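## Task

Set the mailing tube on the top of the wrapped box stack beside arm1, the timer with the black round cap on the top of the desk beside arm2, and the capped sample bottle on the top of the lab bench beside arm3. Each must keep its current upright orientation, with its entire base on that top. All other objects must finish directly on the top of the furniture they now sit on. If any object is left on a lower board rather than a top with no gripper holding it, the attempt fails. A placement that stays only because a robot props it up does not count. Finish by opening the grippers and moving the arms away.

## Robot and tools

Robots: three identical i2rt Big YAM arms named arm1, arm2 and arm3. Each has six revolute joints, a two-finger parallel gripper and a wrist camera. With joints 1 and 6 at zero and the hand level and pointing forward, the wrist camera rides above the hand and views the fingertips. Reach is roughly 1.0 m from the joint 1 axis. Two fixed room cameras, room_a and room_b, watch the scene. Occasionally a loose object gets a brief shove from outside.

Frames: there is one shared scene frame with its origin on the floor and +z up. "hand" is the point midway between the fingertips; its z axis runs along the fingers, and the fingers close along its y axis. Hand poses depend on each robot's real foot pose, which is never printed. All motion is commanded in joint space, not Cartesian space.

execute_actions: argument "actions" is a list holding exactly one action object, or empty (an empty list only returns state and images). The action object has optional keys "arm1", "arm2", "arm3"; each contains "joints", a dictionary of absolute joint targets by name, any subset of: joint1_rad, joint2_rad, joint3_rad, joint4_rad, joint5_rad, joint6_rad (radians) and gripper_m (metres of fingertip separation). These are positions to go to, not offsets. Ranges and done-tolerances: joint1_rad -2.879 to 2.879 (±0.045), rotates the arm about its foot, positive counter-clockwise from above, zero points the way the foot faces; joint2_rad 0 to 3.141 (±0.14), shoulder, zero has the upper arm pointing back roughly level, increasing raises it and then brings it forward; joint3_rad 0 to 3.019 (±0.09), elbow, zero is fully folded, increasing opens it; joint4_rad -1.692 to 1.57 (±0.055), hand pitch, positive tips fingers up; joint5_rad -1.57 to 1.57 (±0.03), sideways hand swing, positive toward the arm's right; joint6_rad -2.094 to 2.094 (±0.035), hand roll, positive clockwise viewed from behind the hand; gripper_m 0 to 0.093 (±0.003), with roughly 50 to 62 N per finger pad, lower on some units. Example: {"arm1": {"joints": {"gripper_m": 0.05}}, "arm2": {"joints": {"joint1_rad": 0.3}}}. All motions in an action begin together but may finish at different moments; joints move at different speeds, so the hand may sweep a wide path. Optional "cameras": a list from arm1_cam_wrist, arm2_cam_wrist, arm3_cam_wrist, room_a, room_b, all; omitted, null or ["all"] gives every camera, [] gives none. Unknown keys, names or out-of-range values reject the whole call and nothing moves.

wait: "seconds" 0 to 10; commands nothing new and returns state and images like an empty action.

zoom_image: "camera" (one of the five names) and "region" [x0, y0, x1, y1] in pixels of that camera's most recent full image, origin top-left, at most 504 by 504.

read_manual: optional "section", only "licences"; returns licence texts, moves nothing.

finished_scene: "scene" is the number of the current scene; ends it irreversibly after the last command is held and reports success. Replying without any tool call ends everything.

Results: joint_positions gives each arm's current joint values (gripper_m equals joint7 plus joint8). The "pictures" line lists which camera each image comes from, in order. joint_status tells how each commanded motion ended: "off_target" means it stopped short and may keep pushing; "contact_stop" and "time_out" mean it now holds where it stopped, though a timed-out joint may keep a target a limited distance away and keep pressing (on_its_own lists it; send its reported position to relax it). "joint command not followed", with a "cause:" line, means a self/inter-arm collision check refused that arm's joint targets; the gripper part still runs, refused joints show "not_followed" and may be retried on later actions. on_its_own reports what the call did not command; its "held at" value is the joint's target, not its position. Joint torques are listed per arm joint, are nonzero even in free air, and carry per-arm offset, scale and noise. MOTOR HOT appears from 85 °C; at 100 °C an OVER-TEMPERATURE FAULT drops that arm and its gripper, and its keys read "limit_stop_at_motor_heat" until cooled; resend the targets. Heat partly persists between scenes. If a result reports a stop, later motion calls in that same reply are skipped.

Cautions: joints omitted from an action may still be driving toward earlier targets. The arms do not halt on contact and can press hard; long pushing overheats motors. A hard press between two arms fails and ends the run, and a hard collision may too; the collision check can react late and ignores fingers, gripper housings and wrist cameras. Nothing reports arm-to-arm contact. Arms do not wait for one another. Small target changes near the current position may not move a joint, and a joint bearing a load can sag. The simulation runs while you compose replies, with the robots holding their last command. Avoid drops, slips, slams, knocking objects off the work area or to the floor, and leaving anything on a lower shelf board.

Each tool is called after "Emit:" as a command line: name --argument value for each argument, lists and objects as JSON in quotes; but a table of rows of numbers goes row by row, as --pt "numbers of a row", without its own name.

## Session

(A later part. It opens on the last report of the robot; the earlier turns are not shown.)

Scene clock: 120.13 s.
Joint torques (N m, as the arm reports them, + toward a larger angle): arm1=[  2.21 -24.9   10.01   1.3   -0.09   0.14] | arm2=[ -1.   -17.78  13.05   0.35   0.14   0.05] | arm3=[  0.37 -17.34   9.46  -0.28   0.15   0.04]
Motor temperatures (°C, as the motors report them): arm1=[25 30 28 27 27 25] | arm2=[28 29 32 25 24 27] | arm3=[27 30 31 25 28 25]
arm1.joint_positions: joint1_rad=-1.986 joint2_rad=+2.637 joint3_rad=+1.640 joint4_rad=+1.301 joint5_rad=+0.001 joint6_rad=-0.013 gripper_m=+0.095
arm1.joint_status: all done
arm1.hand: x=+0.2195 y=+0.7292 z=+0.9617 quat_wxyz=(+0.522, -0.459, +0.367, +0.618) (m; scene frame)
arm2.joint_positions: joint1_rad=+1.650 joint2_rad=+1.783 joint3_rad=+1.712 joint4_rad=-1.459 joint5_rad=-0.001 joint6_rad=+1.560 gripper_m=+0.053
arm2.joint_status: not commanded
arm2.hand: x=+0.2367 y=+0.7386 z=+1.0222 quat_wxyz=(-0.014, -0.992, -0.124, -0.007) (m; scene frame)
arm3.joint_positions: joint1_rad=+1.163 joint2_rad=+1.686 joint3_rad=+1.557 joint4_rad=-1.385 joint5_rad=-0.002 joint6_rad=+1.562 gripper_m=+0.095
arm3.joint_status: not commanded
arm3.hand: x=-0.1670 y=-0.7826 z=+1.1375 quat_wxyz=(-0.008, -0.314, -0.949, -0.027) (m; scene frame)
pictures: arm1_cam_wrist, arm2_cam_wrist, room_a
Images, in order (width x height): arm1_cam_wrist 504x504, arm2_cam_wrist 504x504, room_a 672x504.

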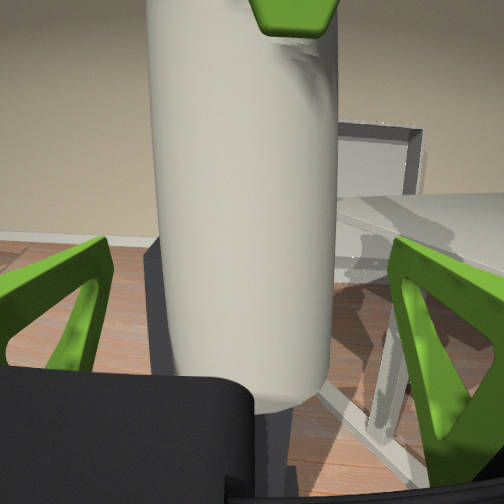

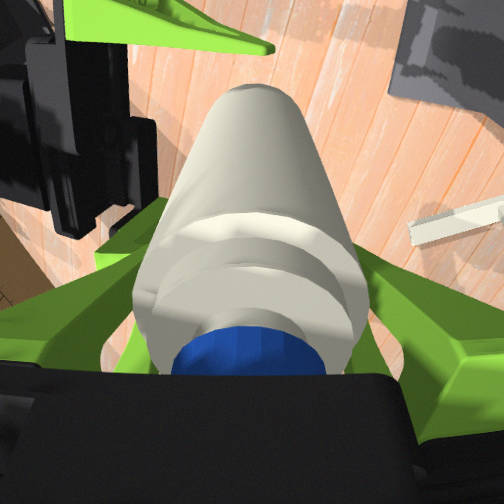

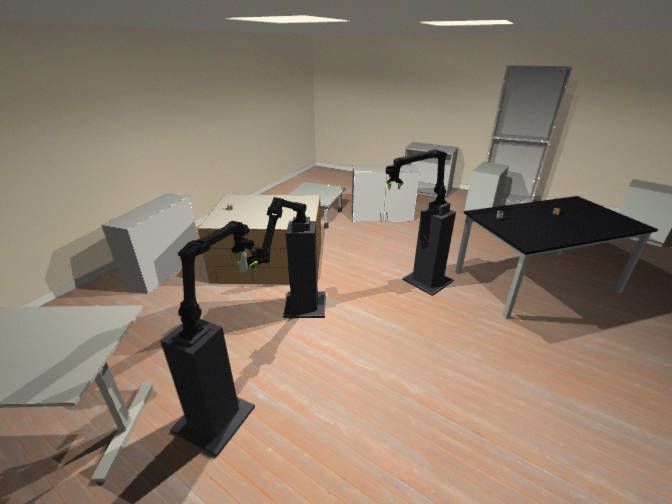

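Emit:
execute_actions --actions '[{"arm1":{"joints":{"joint2_rad":2.67,"joint3_rad":1.735,"joint4_rad":1.265}}}]' --cameras '["arm2_cam_wrist"]'

Emit:
execute_actions --actions '[{"arm1":{"joints":{"gripper_m":0.03}}}]' --cameras '["arm1_cam_wrist","arm2_cam_wrist"]'

Scene clock: 126.77 s.
Joint torques (N m, as the arm reports them, + toward a larger angle): arm1=[  2.22 -23.2   11.65   1.34  -0.09   0.14] | arm2=[ -1.13 -17.78  13.04   0.35   0.14   0.05] | arm3=[  0.45 -17.17   9.51  -0.3    0.15   0.04]
Motor temperatures (°C, as the motors report them): arm1=[25 30 29 27 27 25] | arm2=[28 29 32 25 24 27] | arm3=[27 30 31 25 28 25]
arm1.joint_positions: joint1_rad=-1.986 joint2_rad=+2.663 joint3_rad=+1.691 joint4_rad=+1.276 joint5_rad=+0.001 joint6_rad=-0.013 gripper_m=+0.095
arm1.joint_status: all done
arm1.hand: x=+0.2175 y=+0.7401 z=+0.9577 quat_wxyz=(+0.522, -0.459, +0.367, +0.618) (m; scene frame)
arm2.joint_positions: joint1_rad=+1.650 joint2_rad=+1.783 joint3_rad=+1.712 joint4_rad=-1.459 joint5_rad=-0.001 joint6_rad=+1.560 gripper_m=+0.053
arm2.joint_status: not commanded
arm2.hand: x=+0.2367 y=+0.7386 z=+1.0222 quat_wxyz=(-0.014, -0.992, -0.124, -0.007) (m; scene frame)
arm3.joint_positions: joint1_rad=+1.163 joint2_rad=+1.686 joint3_rad=+1.557 joint4_rad=-1.385 joint5_rad=-0.002 joint6_rad=+1.562 gripper_m=+0.095
arm3.joint_status: not commanded
arm3.hand: x=-0.1670 y=-0.7826 z=+1.1375 quat_wxyz=(-0.008, -0.314, -0.949, -0.027) (m; scene frame)
pictures: arm2_cam_wrist
Images, in order (width x height): arm2_cam_wrist 504x504.

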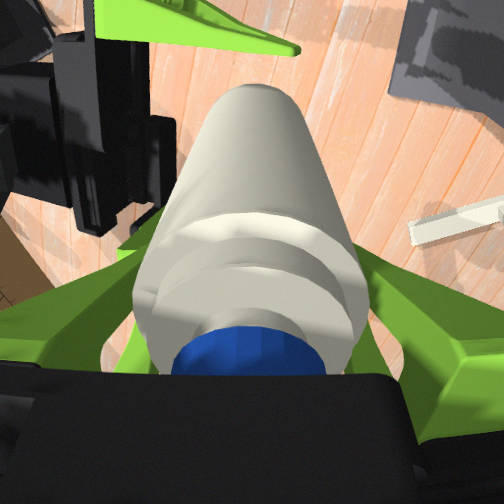

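Scene clock: 127.40 s.
Joint torques (N m, as the arm reports them, + toward a larger angle): arm1=[  2.19 -23.2   11.65   1.35  -0.07   0.14] | arm2=[ -0.96 -17.94  13.07   0.35   0.11   0.05] | arm3=[  0.2  -17.34   9.49  -0.32   0.14   0.04]
Motor temperatures (°C, as the motors report them): arm1=[25 30 29 27 27 25] | arm2=[28 29 32 25 24 27] | arm3=[27 30 31 25 28 25]
arm1.joint_positions: joint1_rad=-1.985 joint2_rad=+2.663 joint3_rad=+1.691 joint4_rad=+1.276 joint5_rad=+0.001 joint6_rad=-0.013 gripper_m=+0.053
arm1.joint_status: gripper_m off_target (ended at +0.053, target +0.030)
arm1.hand: x=+0.2171 y=+0.7401 z=+0.9576 quat_wxyz=(+0.522, -0.460, +0.367, +0.618) (m; scene frame)
arm2.joint_positions: joint1_rad=+1.650 joint2_rad=+1.783 joint3_rad=+1.712 joint4_rad=-1.459 joint5_rad=-0.001 joint6_rad=+1.560 gripper_m=+0.053
arm2.joint_status: not commanded
arm2.hand: x=+0.2366 y=+0.7386 z=+1.0222 quat_wxyz=(-0.014, -0.992, -0.124, -0.007) (m; scene frame)
arm3.joint_positions: joint1_rad=+1.163 joint2_rad=+1.686 joint3_rad=+1.557 joint4_rad=-1.385 joint5_rad=-0.002 joint6_rad=+1.562 gripper_m=+0.095
arm3.joint_status: not commanded
arm3.hand: x=-0.1670 y=-0.7826 z=+1.1375 quat_wxyz=(-0.008, -0.314, -0.949, -0.027) (m; scene frame)
pictures: arm1_cam_wrist, arm2_cam_wrist
Images, in order (width x height): arm1_cam_wrist 504x504, arm2_cam_wrist 504x504.

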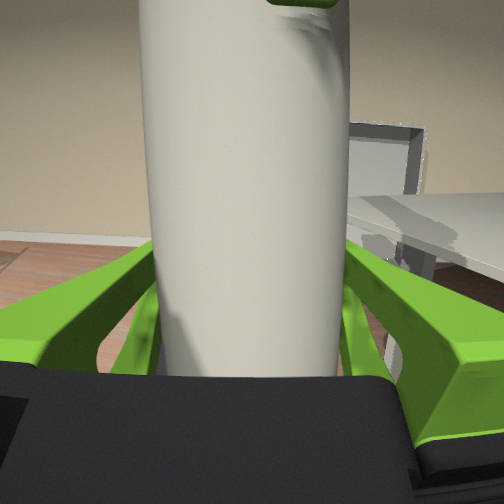

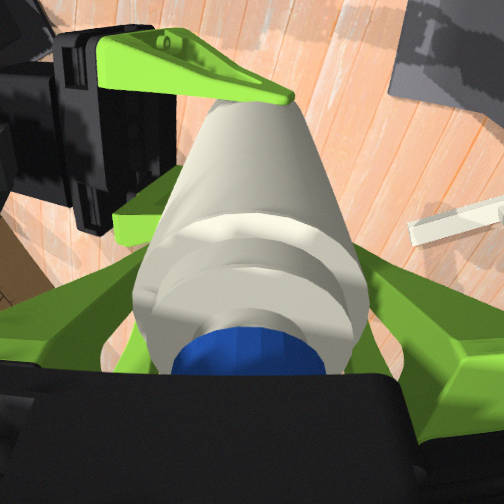

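Emit:
execute_actions --actions '[{"arm2":{"joints":{"gripper_m":0.08}}}]' --cameras '[]'

Emit:
execute_actions --actions '[{"arm2":{"joints":{"joint3_rad":1.96,"joint4_rad":-1.685}},"arm3":{"joints":{"joint2_rad":1.84,"joint3_rad":1.78,"joint4_rad":-1.495}}}]' --cameras '["room_a"]'

Emit:
execute_actions --actions '[{"arm1":{"joints":{"joint1_rad":0.31}}}]' --cameras '["arm3_cam_wrist","room_a","room_b"]'

Scene clock: 134.93 s.
Joint torques (N m, as the arm reports them, + toward a larger angle): arm1=[  2.16 -23.33  11.65   1.39  -0.07   0.13] | arm2=[ -1.12 -17.76  13.04   0.35   0.11   0.05] | arm3=[  0.33 -17.32   9.54  -0.36   0.14   0.04]
Motor temperatures (°C, as the motors report them): arm1=[25 30 30 27 27 25] | arm2=[28 29 32 25 24 27] | arm3=[27 30 31 25 28 25]
arm1.joint_positions: joint1_rad=-1.985 joint2_rad=+2.664 joint3_rad=+1.691 joint4_rad=+1.275 joint5_rad=+0.001 joint6_rad=-0.013 gripper_m=+0.053
arm1.joint_status: not commanded
arm1.hand: x=+0.2171 y=+0.7400 z=+0.9565 quat_wxyz=(+0.521, -0.460, +0.367, +0.618) (m; scene frame)
arm2.joint_positions: joint1_rad=+1.650 joint2_rad=+1.783 joint3_rad=+1.712 joint4_rad=-1.459 joint5_rad=-0.001 joint6_rad=+1.560 gripper_m=+0.080
arm2.joint_status: all done
arm2.hand: x=+0.2366 y=+0.7386 z=+1.0222 quat_wxyz=(-0.014, -0.992, -0.124, -0.007) (m; scene frame)
arm3.joint_positions: joint1_rad=+1.163 joint2_rad=+1.686 joint3_rad=+1.557 joint4_rad=-1.385 joint5_rad=-0.002 joint6_rad=+1.562 gripper_m=+0.095
arm3.joint_status: not commanded
arm3.hand: x=-0.1670 y=-0.7826 z=+1.1375 quat_wxyz=(-0.008, -0.314, -0.949, -0.027) (m; scene frame)
pictures: none
No camera images: the call's "cameras" was empty. Leave "cameras" out to get every camera's image.

Scene clock: 136.13 s.
Joint torques (N m, as the arm reports them, + toward a larger angle): arm1=[  2.14 -23.34  11.66   1.39  -0.07   0.14] | arm2=[ -1.02 -17.16  14.39   0.36   0.11   0.05] | arm3=[  0.44 -19.77  11.87  -0.42   0.14   0.04]
Motor temperatures (°C, as the motors report them): arm1=[25 30 30 27 27 25] | arm2=[28 29 32 25 24 27] | arm3=[27 30 31 25 28 25]
arm1.joint_positions: joint1_rad=-1.985 joint2_rad=+2.664 joint3_rad=+1.691 joint4_rad=+1.275 joint5_rad=+0.001 joint6_rad=-0.013 gripper_m=+0.053
arm1.joint_status: not commanded
arm1.hand: x=+0.2171 y=+0.7400 z=+0.9565 quat_wxyz=(+0.521, -0.460, +0.367, +0.618) (m; scene frame)
arm2.joint_positions: joint1_rad=+1.650 joint2_rad=+1.779 joint3_rad=+1.933 joint4_rad=-1.674 joint5_rad=-0.001 joint6_rad=+1.560 gripper_m=+0.080
arm2.joint_status: all done
arm2.hand: x=+0.2356 y=+0.7396 z=+1.1088 quat_wxyz=(-0.019, -0.992, -0.123, -0.007) (m; scene frame)
arm3.joint_positions: joint1_rad=+1.163 joint2_rad=+1.826 joint3_rad=+1.732 joint4_rad=-1.480 joint5_rad=-0.002 joint6_rad=+1.563 gripper_m=+0.095
arm3.joint_status: all done
arm3.hand: x=-0.1447 y=-0.7531 z=+1.1311 quat_wxyz=(+0.001, -0.314, -0.949, +0.001) (m; scene frame)
pictures: room_a
Images, in order (width x height): room_a 672x504.

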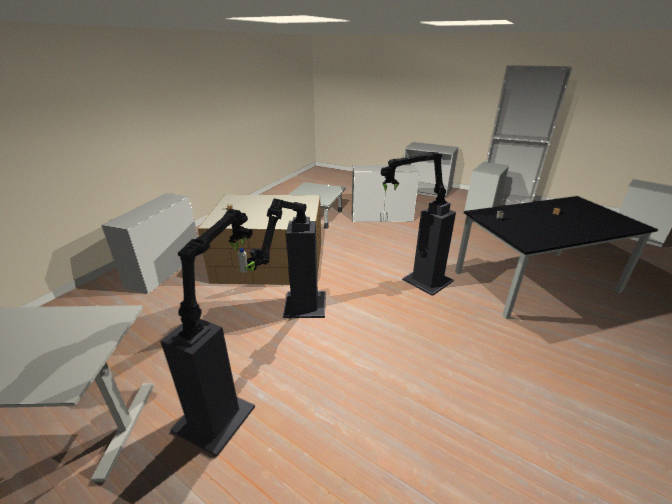

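Scene clock: 138.60 s.
Joint torques (N m, as the arm reports them, + toward a larger angle): arm1=[  1.29 -23.5    8.64   1.62   0.     0.13] | arm2=[ -1.   -17.32  14.42   0.37   0.11   0.05] | arm3=[  0.36 -19.76  11.86  -0.45   0.13   0.05]
Motor temperatures (°C, as the motors report them): arm1=[25 30 30 27 27 25] | arm2=[28 29 33 25 24 27] | arm3=[27 30 32 25 28 25]
arm1.joint_positions: joint1_rad=+0.315 joint2_rad=+2.664 joint3_rad=+1.721 joint4_rad=+1.268 joint5_rad=-0.002 joint6_rad=-0.012 gripper_m=+0.053
arm1.joint_status: all done
arm1.hand: x=-0.1351 y=-0.7587 z=+0.9471 quat_wxyz=(-0.356, -0.527, -0.265, +0.725) (m; scene frame)
arm2.joint_positions: joint1_rad=+1.650 joint2_rad=+1.779 joint3_rad=+1.933 joint4_rad=-1.674 joint5_rad=-0.001 joint6_rad=+1.560 gripper_m=+0.080
arm2.joint_status: not commanded
arm2.hand: x=+0.2356 y=+0.7396 z=+1.1088 quat_wxyz=(-0.019, -0.992, -0.123, -0.007) (m; scene frame)
arm3.joint_positions: joint1_rad=+1.163 joint2_rad=+1.826 joint3_rad=+1.732 joint4_rad=-1.480 joint5_rad=-0.002 joint6_rad=+1.563 gripper_m=+0.095
arm3.joint_status: not commanded
arm3.hand: x=-0.1447 y=-0.7531 z=+1.1311 quat_wxyz=(+0.001, -0.314, -0.949, +0.001) (m; scene frame)
pictures: arm3_cam_wrist, room_a, room_b
Images, in order (width x height): arm3_cam_wrist 504x504, room_a 672x504, room_b 672x504.

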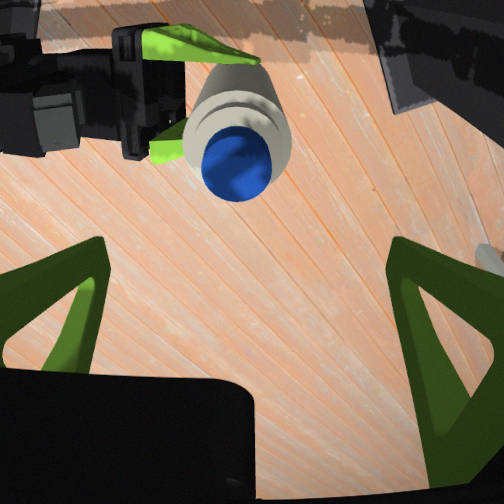

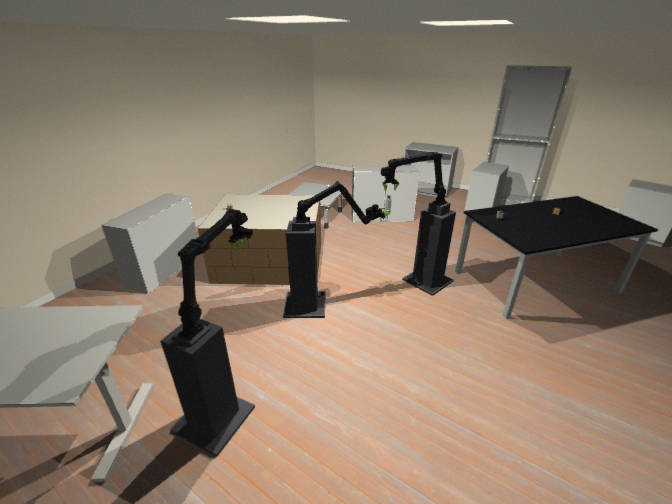

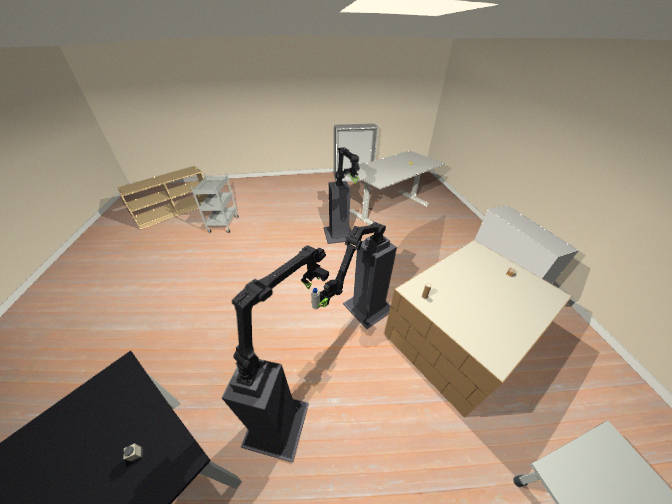

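Emit:
execute_actions --actions '[{"arm3":{"joints":{"joint2_rad":1.92,"joint3_rad":1.56,"joint4_rad":-1.2}}}]' --cameras '["arm3_cam_wrist","arm1_cam_wrist","room_b"]'

Emit:
zoom_image --camera "room_b" --region '[270,240,370,320]'

Scene clock: 148.47 s.
Joint torques (N m, as the arm reports them, + toward a larger angle): arm1=[  1.22 -23.51   8.66   1.61   0.     0.13] | arm2=[ -1.02 -17.42  14.44   0.36   0.11   0.04] | arm3=[  0.19 -22.31   9.12   0.57   0.16   0.05]
Motor temperatures (°C, as the motors report them): arm1=[25 31 30 27 27 25] | arm2=[28 29 33 25 24 27] | arm3=[27 30 33 25 28 25]
arm1.joint_positions: joint1_rad=+0.315 joint2_rad=+2.664 joint3_rad=+1.721 joint4_rad=+1.268 joint5_rad=-0.002 joint6_rad=-0.012 gripper_m=+0.053
arm1.joint_status: not commanded
arm1.hand: x=-0.1351 y=-0.7587 z=+0.9471 quat_wxyz=(-0.356, -0.527, -0.265, +0.725) (m; scene frame)
arm2.joint_positions: joint1_rad=+1.650 joint2_rad=+1.779 joint3_rad=+1.933 joint4_rad=-1.674 joint5_rad=-0.001 joint6_rad=+1.560 gripper_m=+0.080
arm2.joint_status: not commanded
arm2.hand: x=+0.2356 y=+0.7396 z=+1.1088 quat_wxyz=(-0.019, -0.992, -0.123, -0.007) (m; scene frame)
arm3.joint_positions: joint1_rad=+1.163 joint2_rad=+1.919 joint3_rad=+1.543 joint4_rad=-1.215 joint5_rad=-0.002 joint6_rad=+1.563 gripper_m=+0.095
arm3.joint_status: all done
arm3.hand: x=-0.1432 y=-0.7512 z=+1.0101 quat_wxyz=(+0.004, -0.314, -0.949, +0.010) (m; scene frame)
pictures: arm1_cam_wrist, arm3_cam_wrist, room_b
Images, in order (width x height): arm1_cam_wrist 504x504, arm3_cam_wrist 504x504, room_b 672x504.

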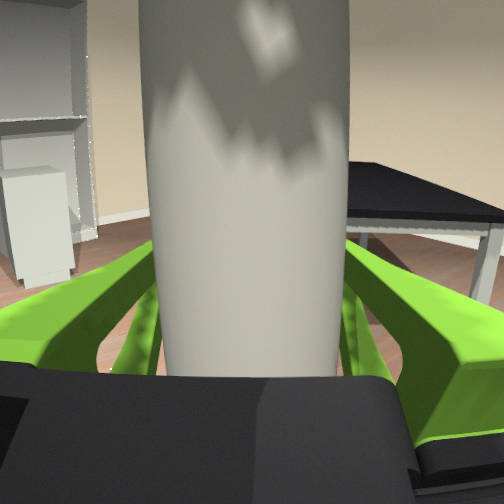

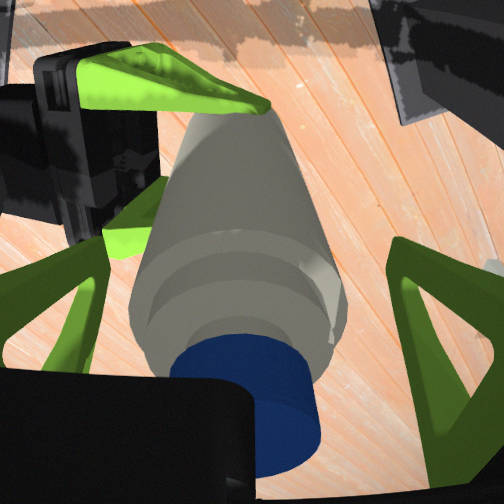

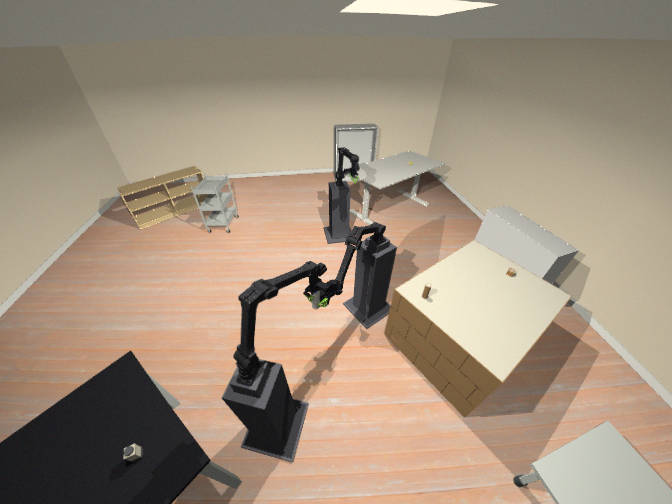

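Region (270, 240, 370, 320) of room_b's 672x504 image, scaled by 5.040, with more detail than that image has; it fills the top 403 rows of this view, and the rest is white.

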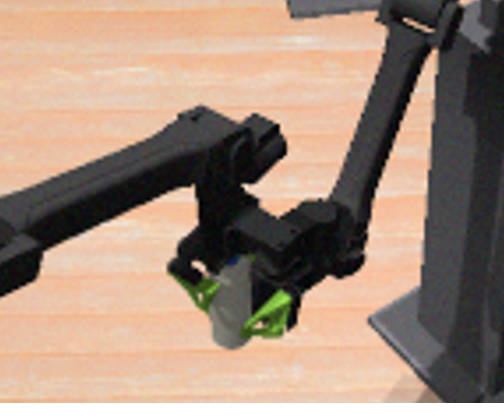

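Good; adjust pitch slightly and close.

Emit:
execute_actions --actions '[{"arm3":{"joints":{"joint4_rad":-1.18,"gripper_m":0.03}}}]' --cameras '["arm3_cam_wrist","arm1_cam_wrist"]'

Scene clock: 151.67 s.
Joint torques (N m, as the arm reports them, + toward a larger angle): arm1=[  1.29 -23.5    8.64   1.62   0.     0.12] | arm2=[ -1.1  -17.41  14.44   0.37   0.11   0.05] | arm3=[  0.19 -21.57   9.24   0.64   0.15   0.05]
Motor temperatures (°C, as the motors report them): arm1=[25 31 30 27 27 25] | arm2=[28 29 33 25 24 27] | arm3=[27 30 32 25 28 25]
arm1.joint_positions: joint1_rad=+0.315 joint2_rad=+2.664 joint3_rad=+1.721 joint4_rad=+1.268 joint5_rad=-0.002 joint6_rad=-0.012 gripper_m=+0.053
arm1.joint_status: not commanded
arm1.hand: x=-0.1351 y=-0.7587 z=+0.9471 quat_wxyz=(-0.356, -0.527, -0.265, +0.725) (m; scene frame)
arm2.joint_positions: joint1_rad=+1.650 joint2_rad=+1.779 joint3_rad=+1.933 joint4_rad=-1.674 joint5_rad=-0.001 joint6_rad=+1.560 gripper_m=+0.080
arm2.joint_status: not commanded
arm2.hand: x=+0.2356 y=+0.7396 z=+1.1088 quat_wxyz=(-0.019, -0.992, -0.123, -0.007) (m; scene frame)
arm3.joint_positions: joint1_rad=+1.163 joint2_rad=+1.919 joint3_rad=+1.543 joint4_rad=-1.198 joint5_rad=-0.002 joint6_rad=+1.563 gripper_m=+0.054
arm3.joint_status: gripper_m off_target (ended at +0.054, target +0.030); the others done
arm3.hand: x=-0.1406 y=-0.7478 z=+1.0101 quat_wxyz=(+0.001, -0.314, -0.949, +0.001) (m; scene frame)
pictures: arm1_cam_wrist, arm3_cam_wrist
Images, in order (width x height): arm1_cam_wrist 504x504, arm3_cam_wrist 504x504.

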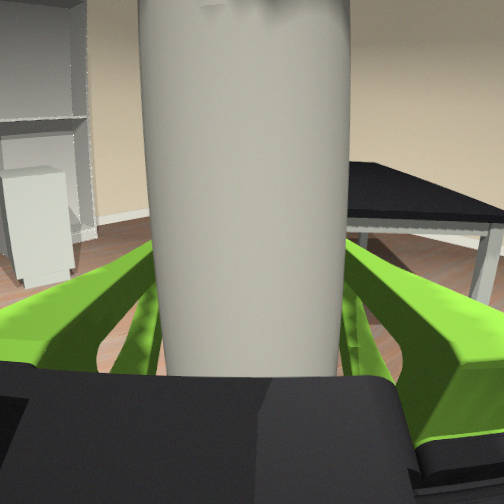

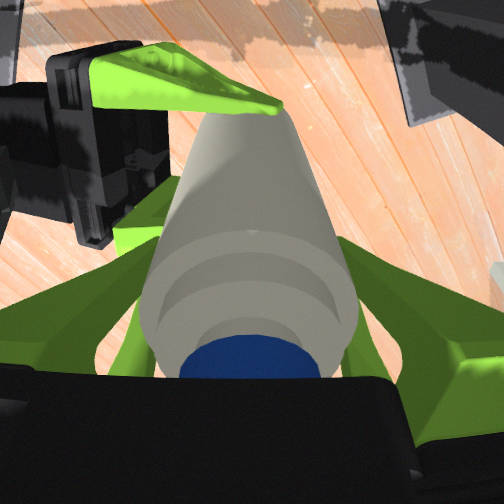

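Emit:
execute_actions --actions '[{"arm1":{"joints":{"gripper_m":0.093}}}]' --cameras '[]'

Emit:
execute_actions --actions '[{"arm1":{"joints":{"joint2_rad":2.6,"joint3_rad":1.35,"joint4_rad":1.55}},"arm3":{"joints":{"joint2_rad":1.84,"joint3_rad":1.76,"joint4_rad":-1.49}}}]' --cameras '[]'

Emit:
execute_actions --actions '[{"arm3":{"joints":{"joint1_rad":-2.65,"joint6_rad":0.11}}}]' --cameras '[]'

Emit:
execute_actions --actions '[{"arm3":{"joints":{"joint2_rad":2.17,"joint3_rad":1.74,"joint4_rad":-1.1}}}]' --cameras '["arm3_cam_wrist","room_a","room_b"]'

Emit:
zoom_image --camera "room_a" --region '[460,160,550,240]'

Scene clock: 160.20 s.
Joint torques (N m, as the arm reports them, + toward a larger angle): arm1=[  1.24 -23.5    8.67   1.63   0.     0.13] | arm2=[ -1.08 -17.35  14.46   0.38   0.11   0.05] | arm3=[  0.23 -21.8    9.21   0.64   0.14   0.04]
Motor temperatures (°C, as the motors report them): arm1=[25 31 30 27 27 25] | arm2=[28 30 34 25 24 27] | arm3=[27 30 32 25 28 25]
arm1.joint_positions: joint1_rad=+0.315 joint2_rad=+2.664 joint3_rad=+1.721 joint4_rad=+1.268 joint5_rad=-0.002 joint6_rad=-0.012 gripper_m=+0.093
arm1.joint_status: all done
arm1.hand: x=-0.1351 y=-0.7587 z=+0.9471 quat_wxyz=(-0.356, -0.527, -0.265, +0.725) (m; scene frame)
arm2.joint_positions: joint1_rad=+1.650 joint2_rad=+1.779 joint3_rad=+1.933 joint4_rad=-1.674 joint5_rad=-0.001 joint6_rad=+1.560 gripper_m=+0.080
arm2.joint_status: not commanded
arm2.hand: x=+0.2356 y=+0.7396 z=+1.1088 quat_wxyz=(-0.019, -0.992, -0.123, -0.007) (m; scene frame)
arm3.joint_positions: joint1_rad=+1.163 joint2_rad=+1.919 joint3_rad=+1.543 joint4_rad=-1.196 joint5_rad=-0.002 joint6_rad=+1.563 gripper_m=+0.054
arm3.joint_status: not commanded
arm3.hand: x=-0.1403 y=-0.7474 z=+1.0101 quat_wxyz=(+0.001, -0.314, -0.949, +0.001) (m; scene frame)
pictures: none
No camera images: the call's "cameras" was empty. Leave "cameras" out to get every camera's image.

Scene clock: 161.63 s.
Joint torques (N m, as the arm reports them, + toward a larger angle): arm1=[  1.24 -21.94   4.4    2.63   0.     0.12] | arm2=[ -1.05 -17.37  14.46   0.35   0.12   0.04] | arm3=[  0.36 -20.48  10.7   -0.42   0.14   0.03]
Motor temperatures (°C, as the motors report them): arm1=[25 31 30 27 27 25] | arm2=[28 30 34 25 24 27] | arm3=[27 31 32 25 28 25]
arm1.joint_positions: joint1_rad=+0.315 joint2_rad=+2.614 joint3_rad=+1.350 joint4_rad=+1.524 joint5_rad=-0.002 joint6_rad=-0.012 gripper_m=+0.093
arm1.joint_status: all done
arm1.hand: x=-0.0676 y=-0.6701 z=+0.8966 quat_wxyz=(-0.348, -0.550, -0.277, +0.707) (m; scene frame)
arm2.joint_positions: joint1_rad=+1.650 joint2_rad=+1.779 joint3_rad=+1.933 joint4_rad=-1.674 joint5_rad=-0.001 joint6_rad=+1.560 gripper_m=+0.080
arm2.joint_status: not commanded
arm2.hand: x=+0.2356 y=+0.7396 z=+1.1088 quat_wxyz=(-0.019, -0.992, -0.123, -0.007) (m; scene frame)
arm3.joint_positions: joint1_rad=+1.163 joint2_rad=+1.831 joint3_rad=+1.729 joint4_rad=-1.476 joint5_rad=-0.002 joint6_rad=+1.563 gripper_m=+0.054
arm3.joint_status: all done
arm3.hand: x=-0.1443 y=-0.7528 z=+1.1271 quat_wxyz=(+0.002, -0.314, -0.949, +0.003) (m; scene frame)
pictures: none
No camera images: the call's "cameras" was empty. Leave "cameras" out to get every camera's image.

Scene clock: 164.77 s.
Joint torques (N m, as the arm reports them, + toward a larger angle): arm1=[  1.24 -21.99   4.4    2.62  -0.01   0.12] | arm2=[ -1.09 -17.37  14.43   0.38   0.11   0.04] | arm3=[  1.6  -20.49  10.8   -0.37  -0.05  -0.11]
Motor temperatures (°C, as the motors report them): arm1=[25 31 30 27 27 25] | arm2=[28 30 34 25 24 27] | arm3=[27 31 32 25 28 25]
arm1.joint_positions: joint1_rad=+0.315 joint2_rad=+2.614 joint3_rad=+1.350 joint4_rad=+1.524 joint5_rad=-0.002 joint6_rad=-0.012 gripper_m=+0.093
arm1.joint_status: not commanded
arm1.hand: x=-0.0676 y=-0.6701 z=+0.8966 quat_wxyz=(-0.348, -0.550, -0.277, +0.707) (m; scene frame)
arm2.joint_positions: joint1_rad=+1.650 joint2_rad=+1.779 joint3_rad=+1.933 joint4_rad=-1.674 joint5_rad=-0.001 joint6_rad=+1.560 gripper_m=+0.080
arm2.joint_status: not commanded
arm2.hand: x=+0.2356 y=+0.7396 z=+1.1088 quat_wxyz=(-0.019, -0.992, -0.123, -0.007) (m; scene frame)
arm3.joint_positions: joint1_rad=-2.656 joint2_rad=+1.831 joint3_rad=+1.729 joint4_rad=-1.476 joint5_rad=+0.002 joint6_rad=+0.118 gripper_m=+0.054
arm3.joint_status: all done
arm3.hand: x=-1.0302 y=-1.3388 z=+1.1275 quat_wxyz=(+0.001, -0.998, -0.064, -0.003) (m; scene frame)
pictures: none
No camera images: the call's "cameras" was empty. Leave "cameras" out to get every camera's image.

Scene clock: 165.97 s.
Joint torques (N m, as the arm reports them, + toward a larger angle): arm1=[  1.24 -21.94   4.4    2.63   0.     0.12] | arm2=[ -1.08 -17.37  14.43   0.36   0.11   0.04] | arm3=[  1.42 -28.07   9.52   0.63  -0.04  -0.11]
Motor temperatures (°C, as the motors report them): arm1=[25 31 30 27 27 25] | arm2=[28 30 34 25 24 27] | arm3=[27 31 32 25 28 25]
arm1.joint_positions: joint1_rad=+0.315 joint2_rad=+2.614 joint3_rad=+1.350 joint4_rad=+1.524 joint5_rad=-0.002 joint6_rad=-0.012 gripper_m=+0.093
arm1.joint_status: not commanded
arm1.hand: x=-0.0676 y=-0.6701 z=+0.8966 quat_wxyz=(-0.348, -0.550, -0.277, +0.707) (m; scene frame)
arm2.joint_positions: joint1_rad=+1.650 joint2_rad=+1.779 joint3_rad=+1.933 joint4_rad=-1.674 joint5_rad=-0.001 joint6_rad=+1.560 gripper_m=+0.080
arm2.joint_status: not commanded
arm2.hand: x=+0.2356 y=+0.7396 z=+1.1088 quat_wxyz=(-0.019, -0.992, -0.123, -0.007) (m; scene frame)
arm3.joint_positions: joint1_rad=-2.656 joint2_rad=+2.193 joint3_rad=+1.712 joint4_rad=-1.115 joint5_rad=+0.002 joint6_rad=+0.118 gripper_m=+0.054
arm3.joint_status: all done
arm3.hand: x=-1.0949 y=-1.3553 z=+0.9091 quat_wxyz=(+0.003, -0.998, -0.064, -0.013) (m; scene frame)
pictures: arm3_cam_wrist, room_a, room_b
Images, in order (width x height): arm3_cam_wrist 504x504, room_a 672x504, room_b 672x504.

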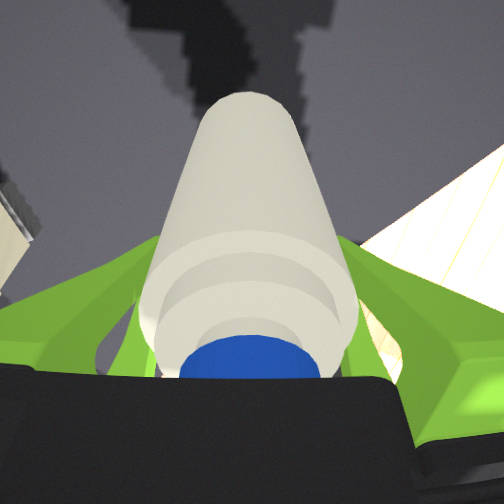

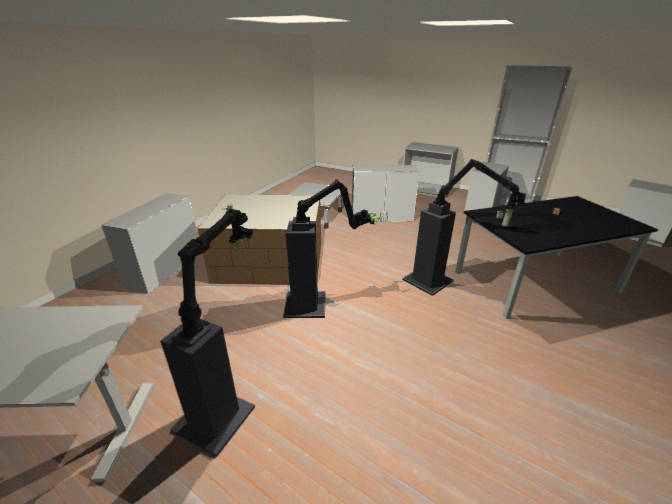

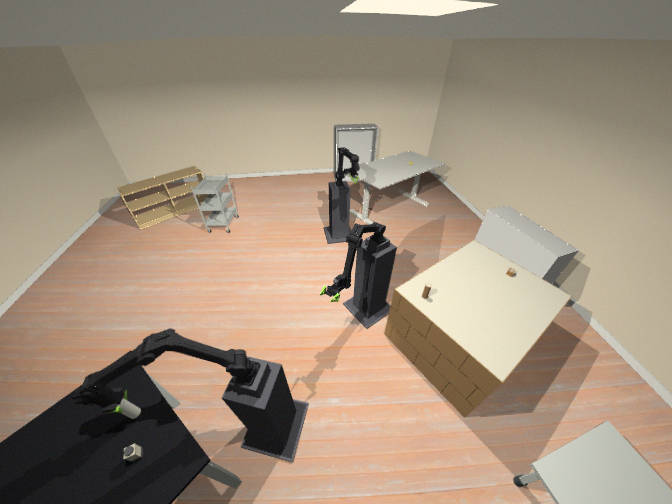

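Region (460, 160, 550, 240) of room_a's 672x504 image, scaled by 5.600, with more detail than that image has.

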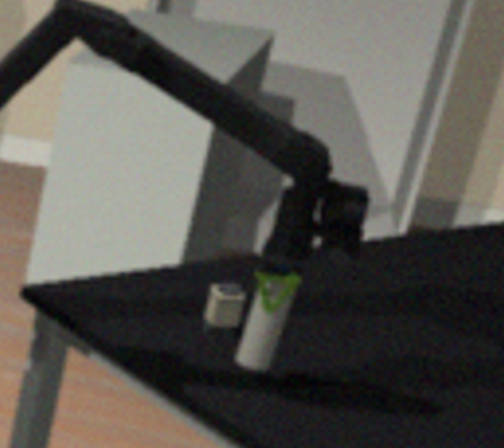

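Emit:
execute_actions --actions '[{"arm3":{"joints":{"joint2_rad":2.23,"joint4_rad":-1.05}}}]' --cameras '["room_a"]'

Emit:
zoom_image --camera "room_a" --region '[480,190,540,240]'

Scene clock: 169.93 s.
Joint torques (N m, as the arm reports them, + toward a larger angle): arm1=[  1.26 -21.97   4.38   2.62   0.     0.12] | arm2=[ -1.07 -17.36  14.44   0.36   0.11   0.05] | arm3=[  1.56 -22.84   9.84   0.74  -0.05  -0.12]
Motor temperatures (°C, as the motors report them): arm1=[25 31 29 27 27 25] | arm2=[28 30 34 25 24 27] | arm3=[27 31 32 25 28 25]
arm1.joint_positions: joint1_rad=+0.315 joint2_rad=+2.614 joint3_rad=+1.350 joint4_rad=+1.524 joint5_rad=-0.002 joint6_rad=-0.012 gripper_m=+0.093
arm1.joint_status: not commanded
arm1.hand: x=-0.0676 y=-0.6701 z=+0.8966 quat_wxyz=(-0.348, -0.550, -0.277, +0.707) (m; scene frame)
arm2.joint_positions: joint1_rad=+1.650 joint2_rad=+1.779 joint3_rad=+1.933 joint4_rad=-1.674 joint5_rad=-0.001 joint6_rad=+1.560 gripper_m=+0.080
arm2.joint_status: not commanded
arm2.hand: x=+0.2356 y=+0.7396 z=+1.1088 quat_wxyz=(-0.019, -0.992, -0.123, -0.007) (m; scene frame)
arm3.joint_positions: joint1_rad=-2.656 joint2_rad=+2.193 joint3_rad=+1.712 joint4_rad=-1.067 joint5_rad=+0.002 joint6_rad=+0.118 gripper_m=+0.054
arm3.joint_status: all done
arm3.hand: x=-1.1064 y=-1.3582 z=+0.9091 quat_wxyz=(-0.001, -0.998, -0.064, +0.011) (m; scene frame)
pictures: room_a
Images, in order (width x height): room_a 672x504.

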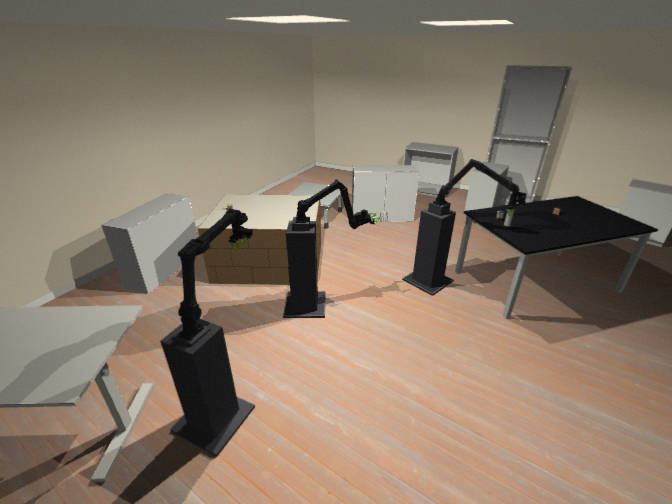

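Region (480, 190, 540, 240) of room_a's 672x504 image, scaled by 8.400, with more detail than that image has.

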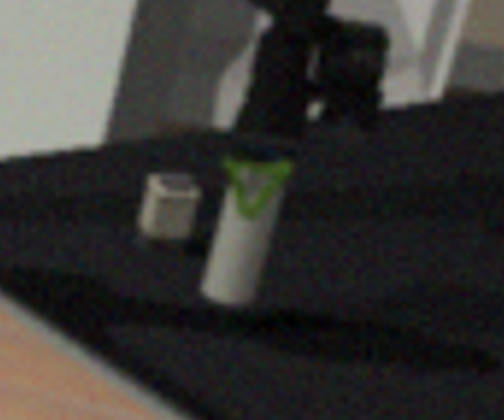

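Joint 2 stuck on friction; use joint 3.

Emit:
execute_actions --actions '[{"arm3":{"joints":{"joint3_rad":1.67,"joint4_rad":-1.03}}}]' --cameras '["room_a"]'

Emit:
zoom_image --camera "room_a" --region '[480,190,540,240]'

Scene clock: 178.50 s.
Joint torques (N m, as the arm reports them, + toward a larger angle): arm1=[  1.29 -21.97   4.4    2.62   0.     0.13] | arm2=[ -1.04 -17.35  14.45   0.37   0.12   0.04] | arm3=[  1.46 -22.49   8.05   0.57  -0.05  -0.12]
Motor temperatures (°C, as the motors report them): arm1=[25 31 29 27 27 25] | arm2=[28 30 34 25 24 27] | arm3=[27 31 32 25 28 25]
arm1.joint_positions: joint1_rad=+0.315 joint2_rad=+2.614 joint3_rad=+1.350 joint4_rad=+1.524 joint5_rad=-0.002 joint6_rad=-0.012 gripper_m=+0.093
arm1.joint_status: not commanded
arm1.hand: x=-0.0676 y=-0.6701 z=+0.8966 quat_wxyz=(-0.348, -0.550, -0.277, +0.707) (m; scene frame)
arm2.joint_positions: joint1_rad=+1.650 joint2_rad=+1.779 joint3_rad=+1.933 joint4_rad=-1.674 joint5_rad=-0.001 joint6_rad=+1.560 gripper_m=+0.080
arm2.joint_status: not commanded
arm2.hand: x=+0.2356 y=+0.7396 z=+1.1088 quat_wxyz=(-0.019, -0.992, -0.123, -0.007) (m; scene frame)
arm3.joint_positions: joint1_rad=-2.656 joint2_rad=+2.200 joint3_rad=+1.664 joint4_rad=-1.043 joint5_rad=+0.002 joint6_rad=+0.118 gripper_m=+0.054
arm3.joint_status: all done
arm3.hand: x=-1.0910 y=-1.3543 z=+0.8892 quat_wxyz=(+0.001, -0.998, -0.064, -0.004) (m; scene frame)
pictures: room_a
Images, in order (width x height): room_a 672x504.

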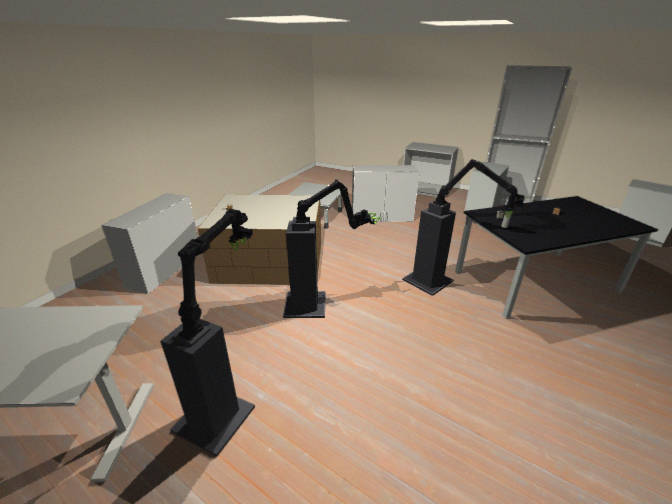

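Region (480, 190, 540, 240) of room_a's 672x504 image, scaled by 8.400, with more detail than that image has.

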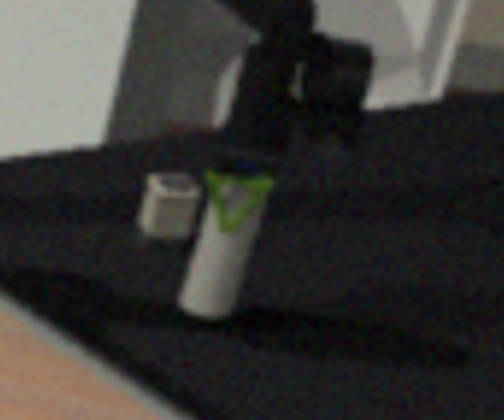

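Emit:
execute_actions --actions '[{"arm3":{"joints":{"joint2_rad":2.25,"joint4_rad":-0.96}}}]' --cameras '["room_a","arm3_cam_wrist"]'

Emit:
zoom_image --camera "room_a" --region '[480,190,540,240]'

Scene clock: 184.87 s.
Joint torques (N m, as the arm reports them, + toward a larger angle): arm1=[  1.25 -21.99   4.4    2.63   0.     0.12] | arm2=[ -1.05 -17.26  14.44   0.38   0.11   0.05] | arm3=[  1.52 -22.06   8.21   0.76  -0.05  -0.12]
Motor temperatures (°C, as the motors report them): arm1=[25 31 29 27 27 25] | arm2=[28 30 34 25 24 27] | arm3=[27 31 32 25 28 25]
arm1.joint_positions: joint1_rad=+0.315 joint2_rad=+2.614 joint3_rad=+1.350 joint4_rad=+1.524 joint5_rad=-0.002 joint6_rad=-0.012 gripper_m=+0.093
arm1.joint_status: not commanded
arm1.hand: x=-0.0676 y=-0.6701 z=+0.8966 quat_wxyz=(-0.348, -0.550, -0.277, +0.707) (m; scene frame)
arm2.joint_positions: joint1_rad=+1.650 joint2_rad=+1.779 joint3_rad=+1.933 joint4_rad=-1.674 joint5_rad=-0.001 joint6_rad=+1.560 gripper_m=+0.080
arm2.joint_status: not commanded
arm2.hand: x=+0.2356 y=+0.7396 z=+1.1088 quat_wxyz=(-0.019, -0.992, -0.123, -0.007) (m; scene frame)
arm3.joint_positions: joint1_rad=-2.656 joint2_rad=+2.215 joint3_rad=+1.664 joint4_rad=-0.977 joint5_rad=+0.002 joint6_rad=+0.118 gripper_m=+0.054
arm3.joint_status: all done
arm3.hand: x=-1.1043 y=-1.3577 z=+0.8803 quat_wxyz=(-0.003, -0.998, -0.064, +0.021) (m; scene frame)
pictures: arm3_cam_wrist, room_a
Images, in order (width x height): arm3_cam_wrist 504x504, room_a 672x504.

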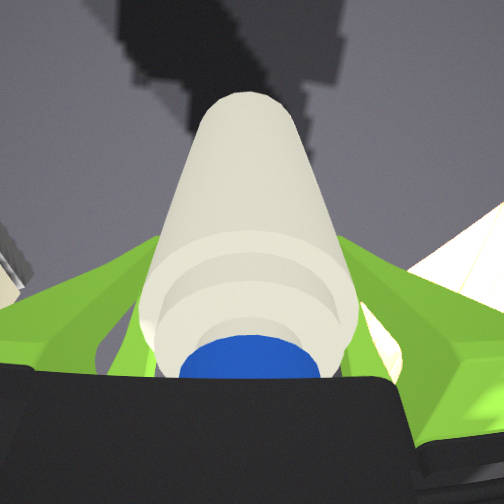

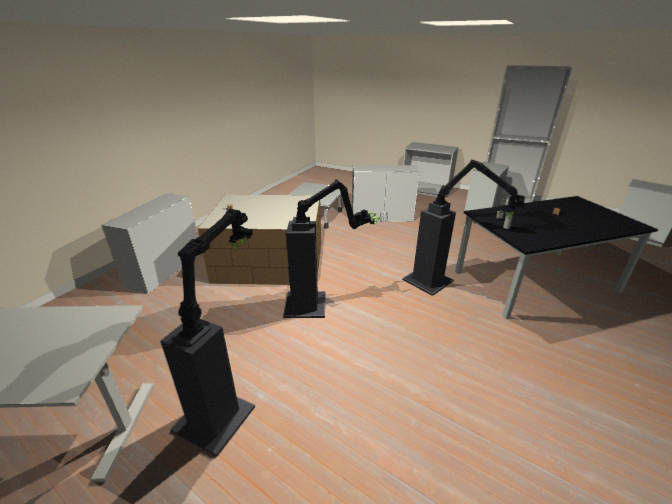

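Region (480, 190, 540, 240) of room_a's 672x504 image, scaled by 8.400, with more detail than that image has.

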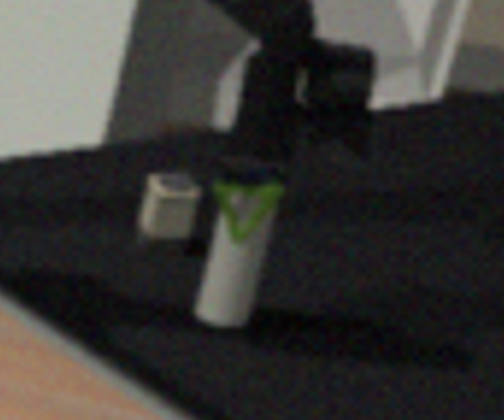

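Emit:
execute_actions --actions '[{"arm3":{"joints":{"joint2_rad":2.28}}}]' --cameras '[]'

Scene clock: 189.53 s.
Joint torques (N m, as the arm reports them, + toward a larger angle): arm1=[  1.34 -21.95   4.4    2.63   0.     0.12] | arm2=[ -1.02 -17.31  14.43   0.37   0.11   0.04] | arm3=[  1.49 -21.15   7.72   0.53   0.    -0.12]
Motor temperatures (°C, as the motors report them): arm1=[25 31 29 27 27 25] | arm2=[28 30 35 25 24 27] | arm3=[27 31 32 25 28 25]
arm1.joint_positions: joint1_rad=+0.315 joint2_rad=+2.614 joint3_rad=+1.350 joint4_rad=+1.524 joint5_rad=-0.002 joint6_rad=-0.012 gripper_m=+0.093
arm1.joint_status: not commanded
arm1.hand: x=-0.0676 y=-0.6701 z=+0.8966 quat_wxyz=(-0.348, -0.550, -0.277, +0.707) (m; scene frame)
arm2.joint_positions: joint1_rad=+1.650 joint2_rad=+1.779 joint3_rad=+1.933 joint4_rad=-1.674 joint5_rad=-0.001 joint6_rad=+1.560 gripper_m=+0.080
arm2.joint_status: not commanded
arm2.hand: x=+0.2356 y=+0.7396 z=+1.1088 quat_wxyz=(-0.019, -0.992, -0.123, -0.007) (m; scene frame)
arm3.joint_positions: joint1_rad=-2.655 joint2_rad=+2.229 joint3_rad=+1.665 joint4_rad=-0.970 joint5_rad=+0.001 joint6_rad=+0.118 gripper_m=+0.054
arm3.joint_status: all done
arm3.hand: x=-1.1035 y=-1.3579 z=+0.8717 quat_wxyz=(-0.003, -0.998, -0.065, +0.018) (m; scene frame)
pictures: none
No camera images: the call's "cameras" was empty. Leave "cameras" out to get every camera's image.

Emit:
execute_actions --actions '[{"arm3":{"joints":{"joint2_rad":2.23,"gripper_m":0.093}}}]' --cameras '[]'

Emit:
execute_actions --actions '[{"arm3":{"joints":{"joint2_rad":2.06,"joint4_rad":-1.13}}}]' --cameras '[]'

Emit:
execute_actions --actions '[{"arm3":{"joints":{"joint1_rad":-2.335}}}]' --cameras '[]'

Emit:
execute_actions --actions '[{"arm3":{"joints":{"joint2_rad":2.21,"joint3_rad":1.58,"joint4_rad":-0.915}}}]' --cameras '["room_a","arm3_cam_wrist"]'

Emit:
zoom_image --camera "room_a" --region '[480,190,540,240]'

Scene clock: 201.67 s.
Joint torques (N m, as the arm reports them, + toward a larger angle): arm1=[  1.27 -21.98   4.4    2.62   0.     0.12] | arm2=[ -1.09 -17.36  14.44   0.37   0.11   0.04] | arm3=[  1.66 -26.23   8.09   0.51  -0.02  -0.12]
Motor temperatures (°C, as the motors report them): arm1=[25 31 28 27 27 25] | arm2=[28 30 35 25 24 27] | arm3=[27 32 31 25 28 25]
arm1.joint_positions: joint1_rad=+0.315 joint2_rad=+2.614 joint3_rad=+1.350 joint4_rad=+1.524 joint5_rad=-0.002 joint6_rad=-0.012 gripper_m=+0.093
arm1.joint_status: not commanded
arm1.hand: x=-0.0676 y=-0.6701 z=+0.8966 quat_wxyz=(-0.348, -0.550, -0.277, +0.707) (m; scene frame)
arm2.joint_positions: joint1_rad=+1.650 joint2_rad=+1.779 joint3_rad=+1.933 joint4_rad=-1.674 joint5_rad=-0.001 joint6_rad=+1.560 gripper_m=+0.080
arm2.joint_status: not commanded
arm2.hand: x=+0.2356 y=+0.7396 z=+1.1088 quat_wxyz=(-0.019, -0.992, -0.123, -0.007) (m; scene frame)
arm3.joint_positions: joint1_rad=-2.655 joint2_rad=+2.229 joint3_rad=+1.663 joint4_rad=-0.970 joint5_rad=+0.001 joint6_rad=+0.118 gripper_m=+0.093
arm3.joint_status: all done
arm3.hand: x=-1.1028 y=-1.3577 z=+0.8712 quat_wxyz=(-0.003, -0.998, -0.065, +0.017) (m; scene frame)
pictures: none
No camera images: the call's "cameras" was empty. Leave "cameras" out to get every camera's image.

Scene clock: 202.93 s.
Joint torques (N m, as the arm reports them, + toward a larger angle): arm1=[  1.27 -21.96   4.41   2.63   0.     0.12] | arm2=[ -1.08 -17.34  14.45   0.36   0.11   0.04] | arm3=[  1.31 -22.99   9.22  -0.17  -0.01  -0.11]
Motor temperatures (°C, as the motors report them): arm1=[25 31 28 27 27 25] | arm2=[28 30 35 25 24 27] | arm3=[27 32 31 25 28 25]
arm1.joint_positions: joint1_rad=+0.315 joint2_rad=+2.614 joint3_rad=+1.350 joint4_rad=+1.524 joint5_rad=-0.002 joint6_rad=-0.012 gripper_m=+0.093
arm1.joint_status: not commanded
arm1.hand: x=-0.0676 y=-0.6701 z=+0.8966 quat_wxyz=(-0.348, -0.550, -0.277, +0.707) (m; scene frame)
arm2.joint_positions: joint1_rad=+1.650 joint2_rad=+1.779 joint3_rad=+1.933 joint4_rad=-1.674 joint5_rad=-0.001 joint6_rad=+1.560 gripper_m=+0.080
arm2.joint_status: not commanded
arm2.hand: x=+0.2356 y=+0.7396 z=+1.1088 quat_wxyz=(-0.019, -0.992, -0.123, -0.007) (m; scene frame)
arm3.joint_positions: joint1_rad=-2.655 joint2_rad=+2.042 joint3_rad=+1.656 joint4_rad=-1.115 joint5_rad=+0.001 joint6_rad=+0.118 gripper_m=+0.093
arm3.joint_status: all done
arm3.hand: x=-1.0904 y=-1.3545 z=+0.9817 quat_wxyz=(-0.006, -0.997, -0.065, +0.035) (m; scene frame)
pictures: none
No camera images: the call's "cameras" was empty. Leave "cameras" out to get every camera's image.

Scene clock: 204.50 s.
Joint torques (N m, as the arm reports them, + toward a larger angle): arm1=[  1.28 -21.96   4.4    2.62   0.     0.13] | arm2=[ -1.07 -17.32  14.44   0.37   0.11   0.04] | arm3=[  1.02 -22.16   9.16  -0.25   0.04  -0.1 ]
Motor temperatures (°C, as the motors report them): arm1=[25 31 28 27 27 25] | arm2=[28 30 35 25 24 27] | arm3=[27 32 32 25 28 25]
arm1.joint_positions: joint1_rad=+0.315 joint2_rad=+2.614 joint3_rad=+1.350 joint4_rad=+1.524 joint5_rad=-0.002 joint6_rad=-0.012 gripper_m=+0.093
arm1.joint_status: not commanded
arm1.hand: x=-0.0676 y=-0.6701 z=+0.8966 quat_wxyz=(-0.348, -0.550, -0.277, +0.707) (m; scene frame)
arm2.joint_positions: joint1_rad=+1.650 joint2_rad=+1.779 joint3_rad=+1.933 joint4_rad=-1.674 joint5_rad=-0.001 joint6_rad=+1.560 gripper_m=+0.080
arm2.joint_status: not commanded
arm2.hand: x=+0.2356 y=+0.7396 z=+1.1088 quat_wxyz=(-0.019, -0.992, -0.123, -0.007) (m; scene frame)
arm3.joint_positions: joint1_rad=-2.342 joint2_rad=+2.042 joint3_rad=+1.656 joint4_rad=-1.115 joint5_rad=-0.001 joint6_rad=+0.116 gripper_m=+0.093
arm3.joint_status: all done
arm3.hand: x=-1.0137 y=-1.5342 z=+0.9818 quat_wxyz=(-0.012, -0.975, -0.221, +0.033) (m; scene frame)
pictures: none
No camera images: the call's "cameras" was empty. Leave "cameras" out to get every camera's image.

Scene clock: 205.57 s.
Joint torques (N m, as the arm reports them, + toward a larger angle): arm1=[  1.33 -21.93   4.39   2.64   0.     0.12] | arm2=[ -0.98 -17.4   14.44   0.34   0.12   0.04] | arm3=[  1.54 -25.98   8.31   0.62   0.04  -0.1 ]
Motor temperatures (°C, as the motors report them): arm1=[25 31 28 27 27 25] | arm2=[28 30 35 25 24 27] | arm3=[27 32 32 25 28 25]
arm1.joint_positions: joint1_rad=+0.315 joint2_rad=+2.614 joint3_rad=+1.350 joint4_rad=+1.524 joint5_rad=-0.002 joint6_rad=-0.012 gripper_m=+0.093
arm1.joint_status: not commanded
arm1.hand: x=-0.0676 y=-0.6701 z=+0.8966 quat_wxyz=(-0.348, -0.550, -0.277, +0.707) (m; scene frame)
arm2.joint_positions: joint1_rad=+1.650 joint2_rad=+1.779 joint3_rad=+1.933 joint4_rad=-1.674 joint5_rad=-0.001 joint6_rad=+1.560 gripper_m=+0.080
arm2.joint_status: not commanded
arm2.hand: x=+0.2356 y=+0.7396 z=+1.1088 quat_wxyz=(-0.019, -0.992, -0.123, -0.007) (m; scene frame)
arm3.joint_positions: joint1_rad=-2.342 joint2_rad=+2.216 joint3_rad=+1.560 joint4_rad=-0.931 joint5_rad=-0.001 joint6_rad=+0.116 gripper_m=+0.093
arm3.joint_status: all done
arm3.hand: x=-0.9944 y=-1.5221 z=+0.8468 quat_wxyz=(+0.002, -0.975, -0.221, -0.008) (m; scene frame)
pictures: arm3_cam_wrist, room_a
Images, in order (width x height): arm3_cam_wrist 504x504, room_a 672x504.

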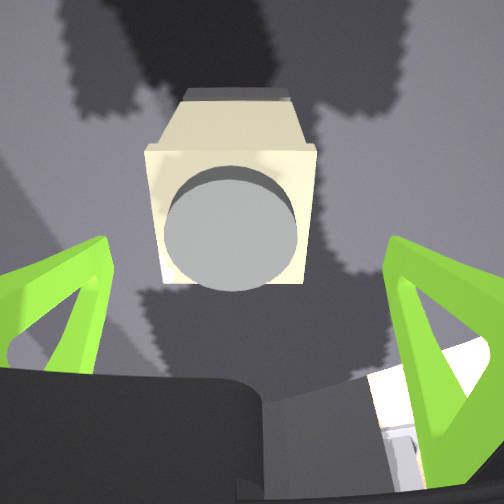

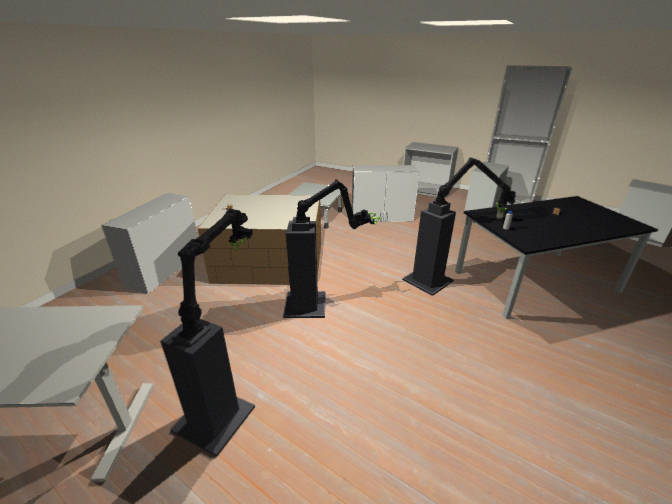

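Region (480, 190, 540, 240) of room_a's 672x504 image, scaled by 8.400, with more detail than that image has.

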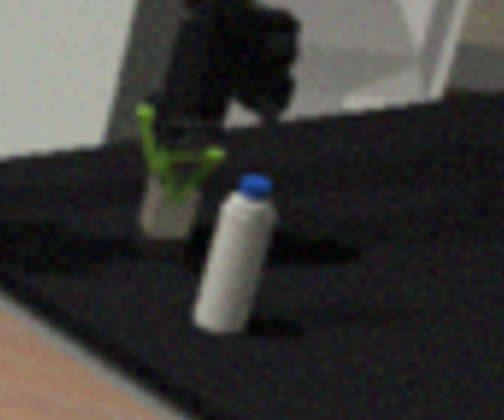

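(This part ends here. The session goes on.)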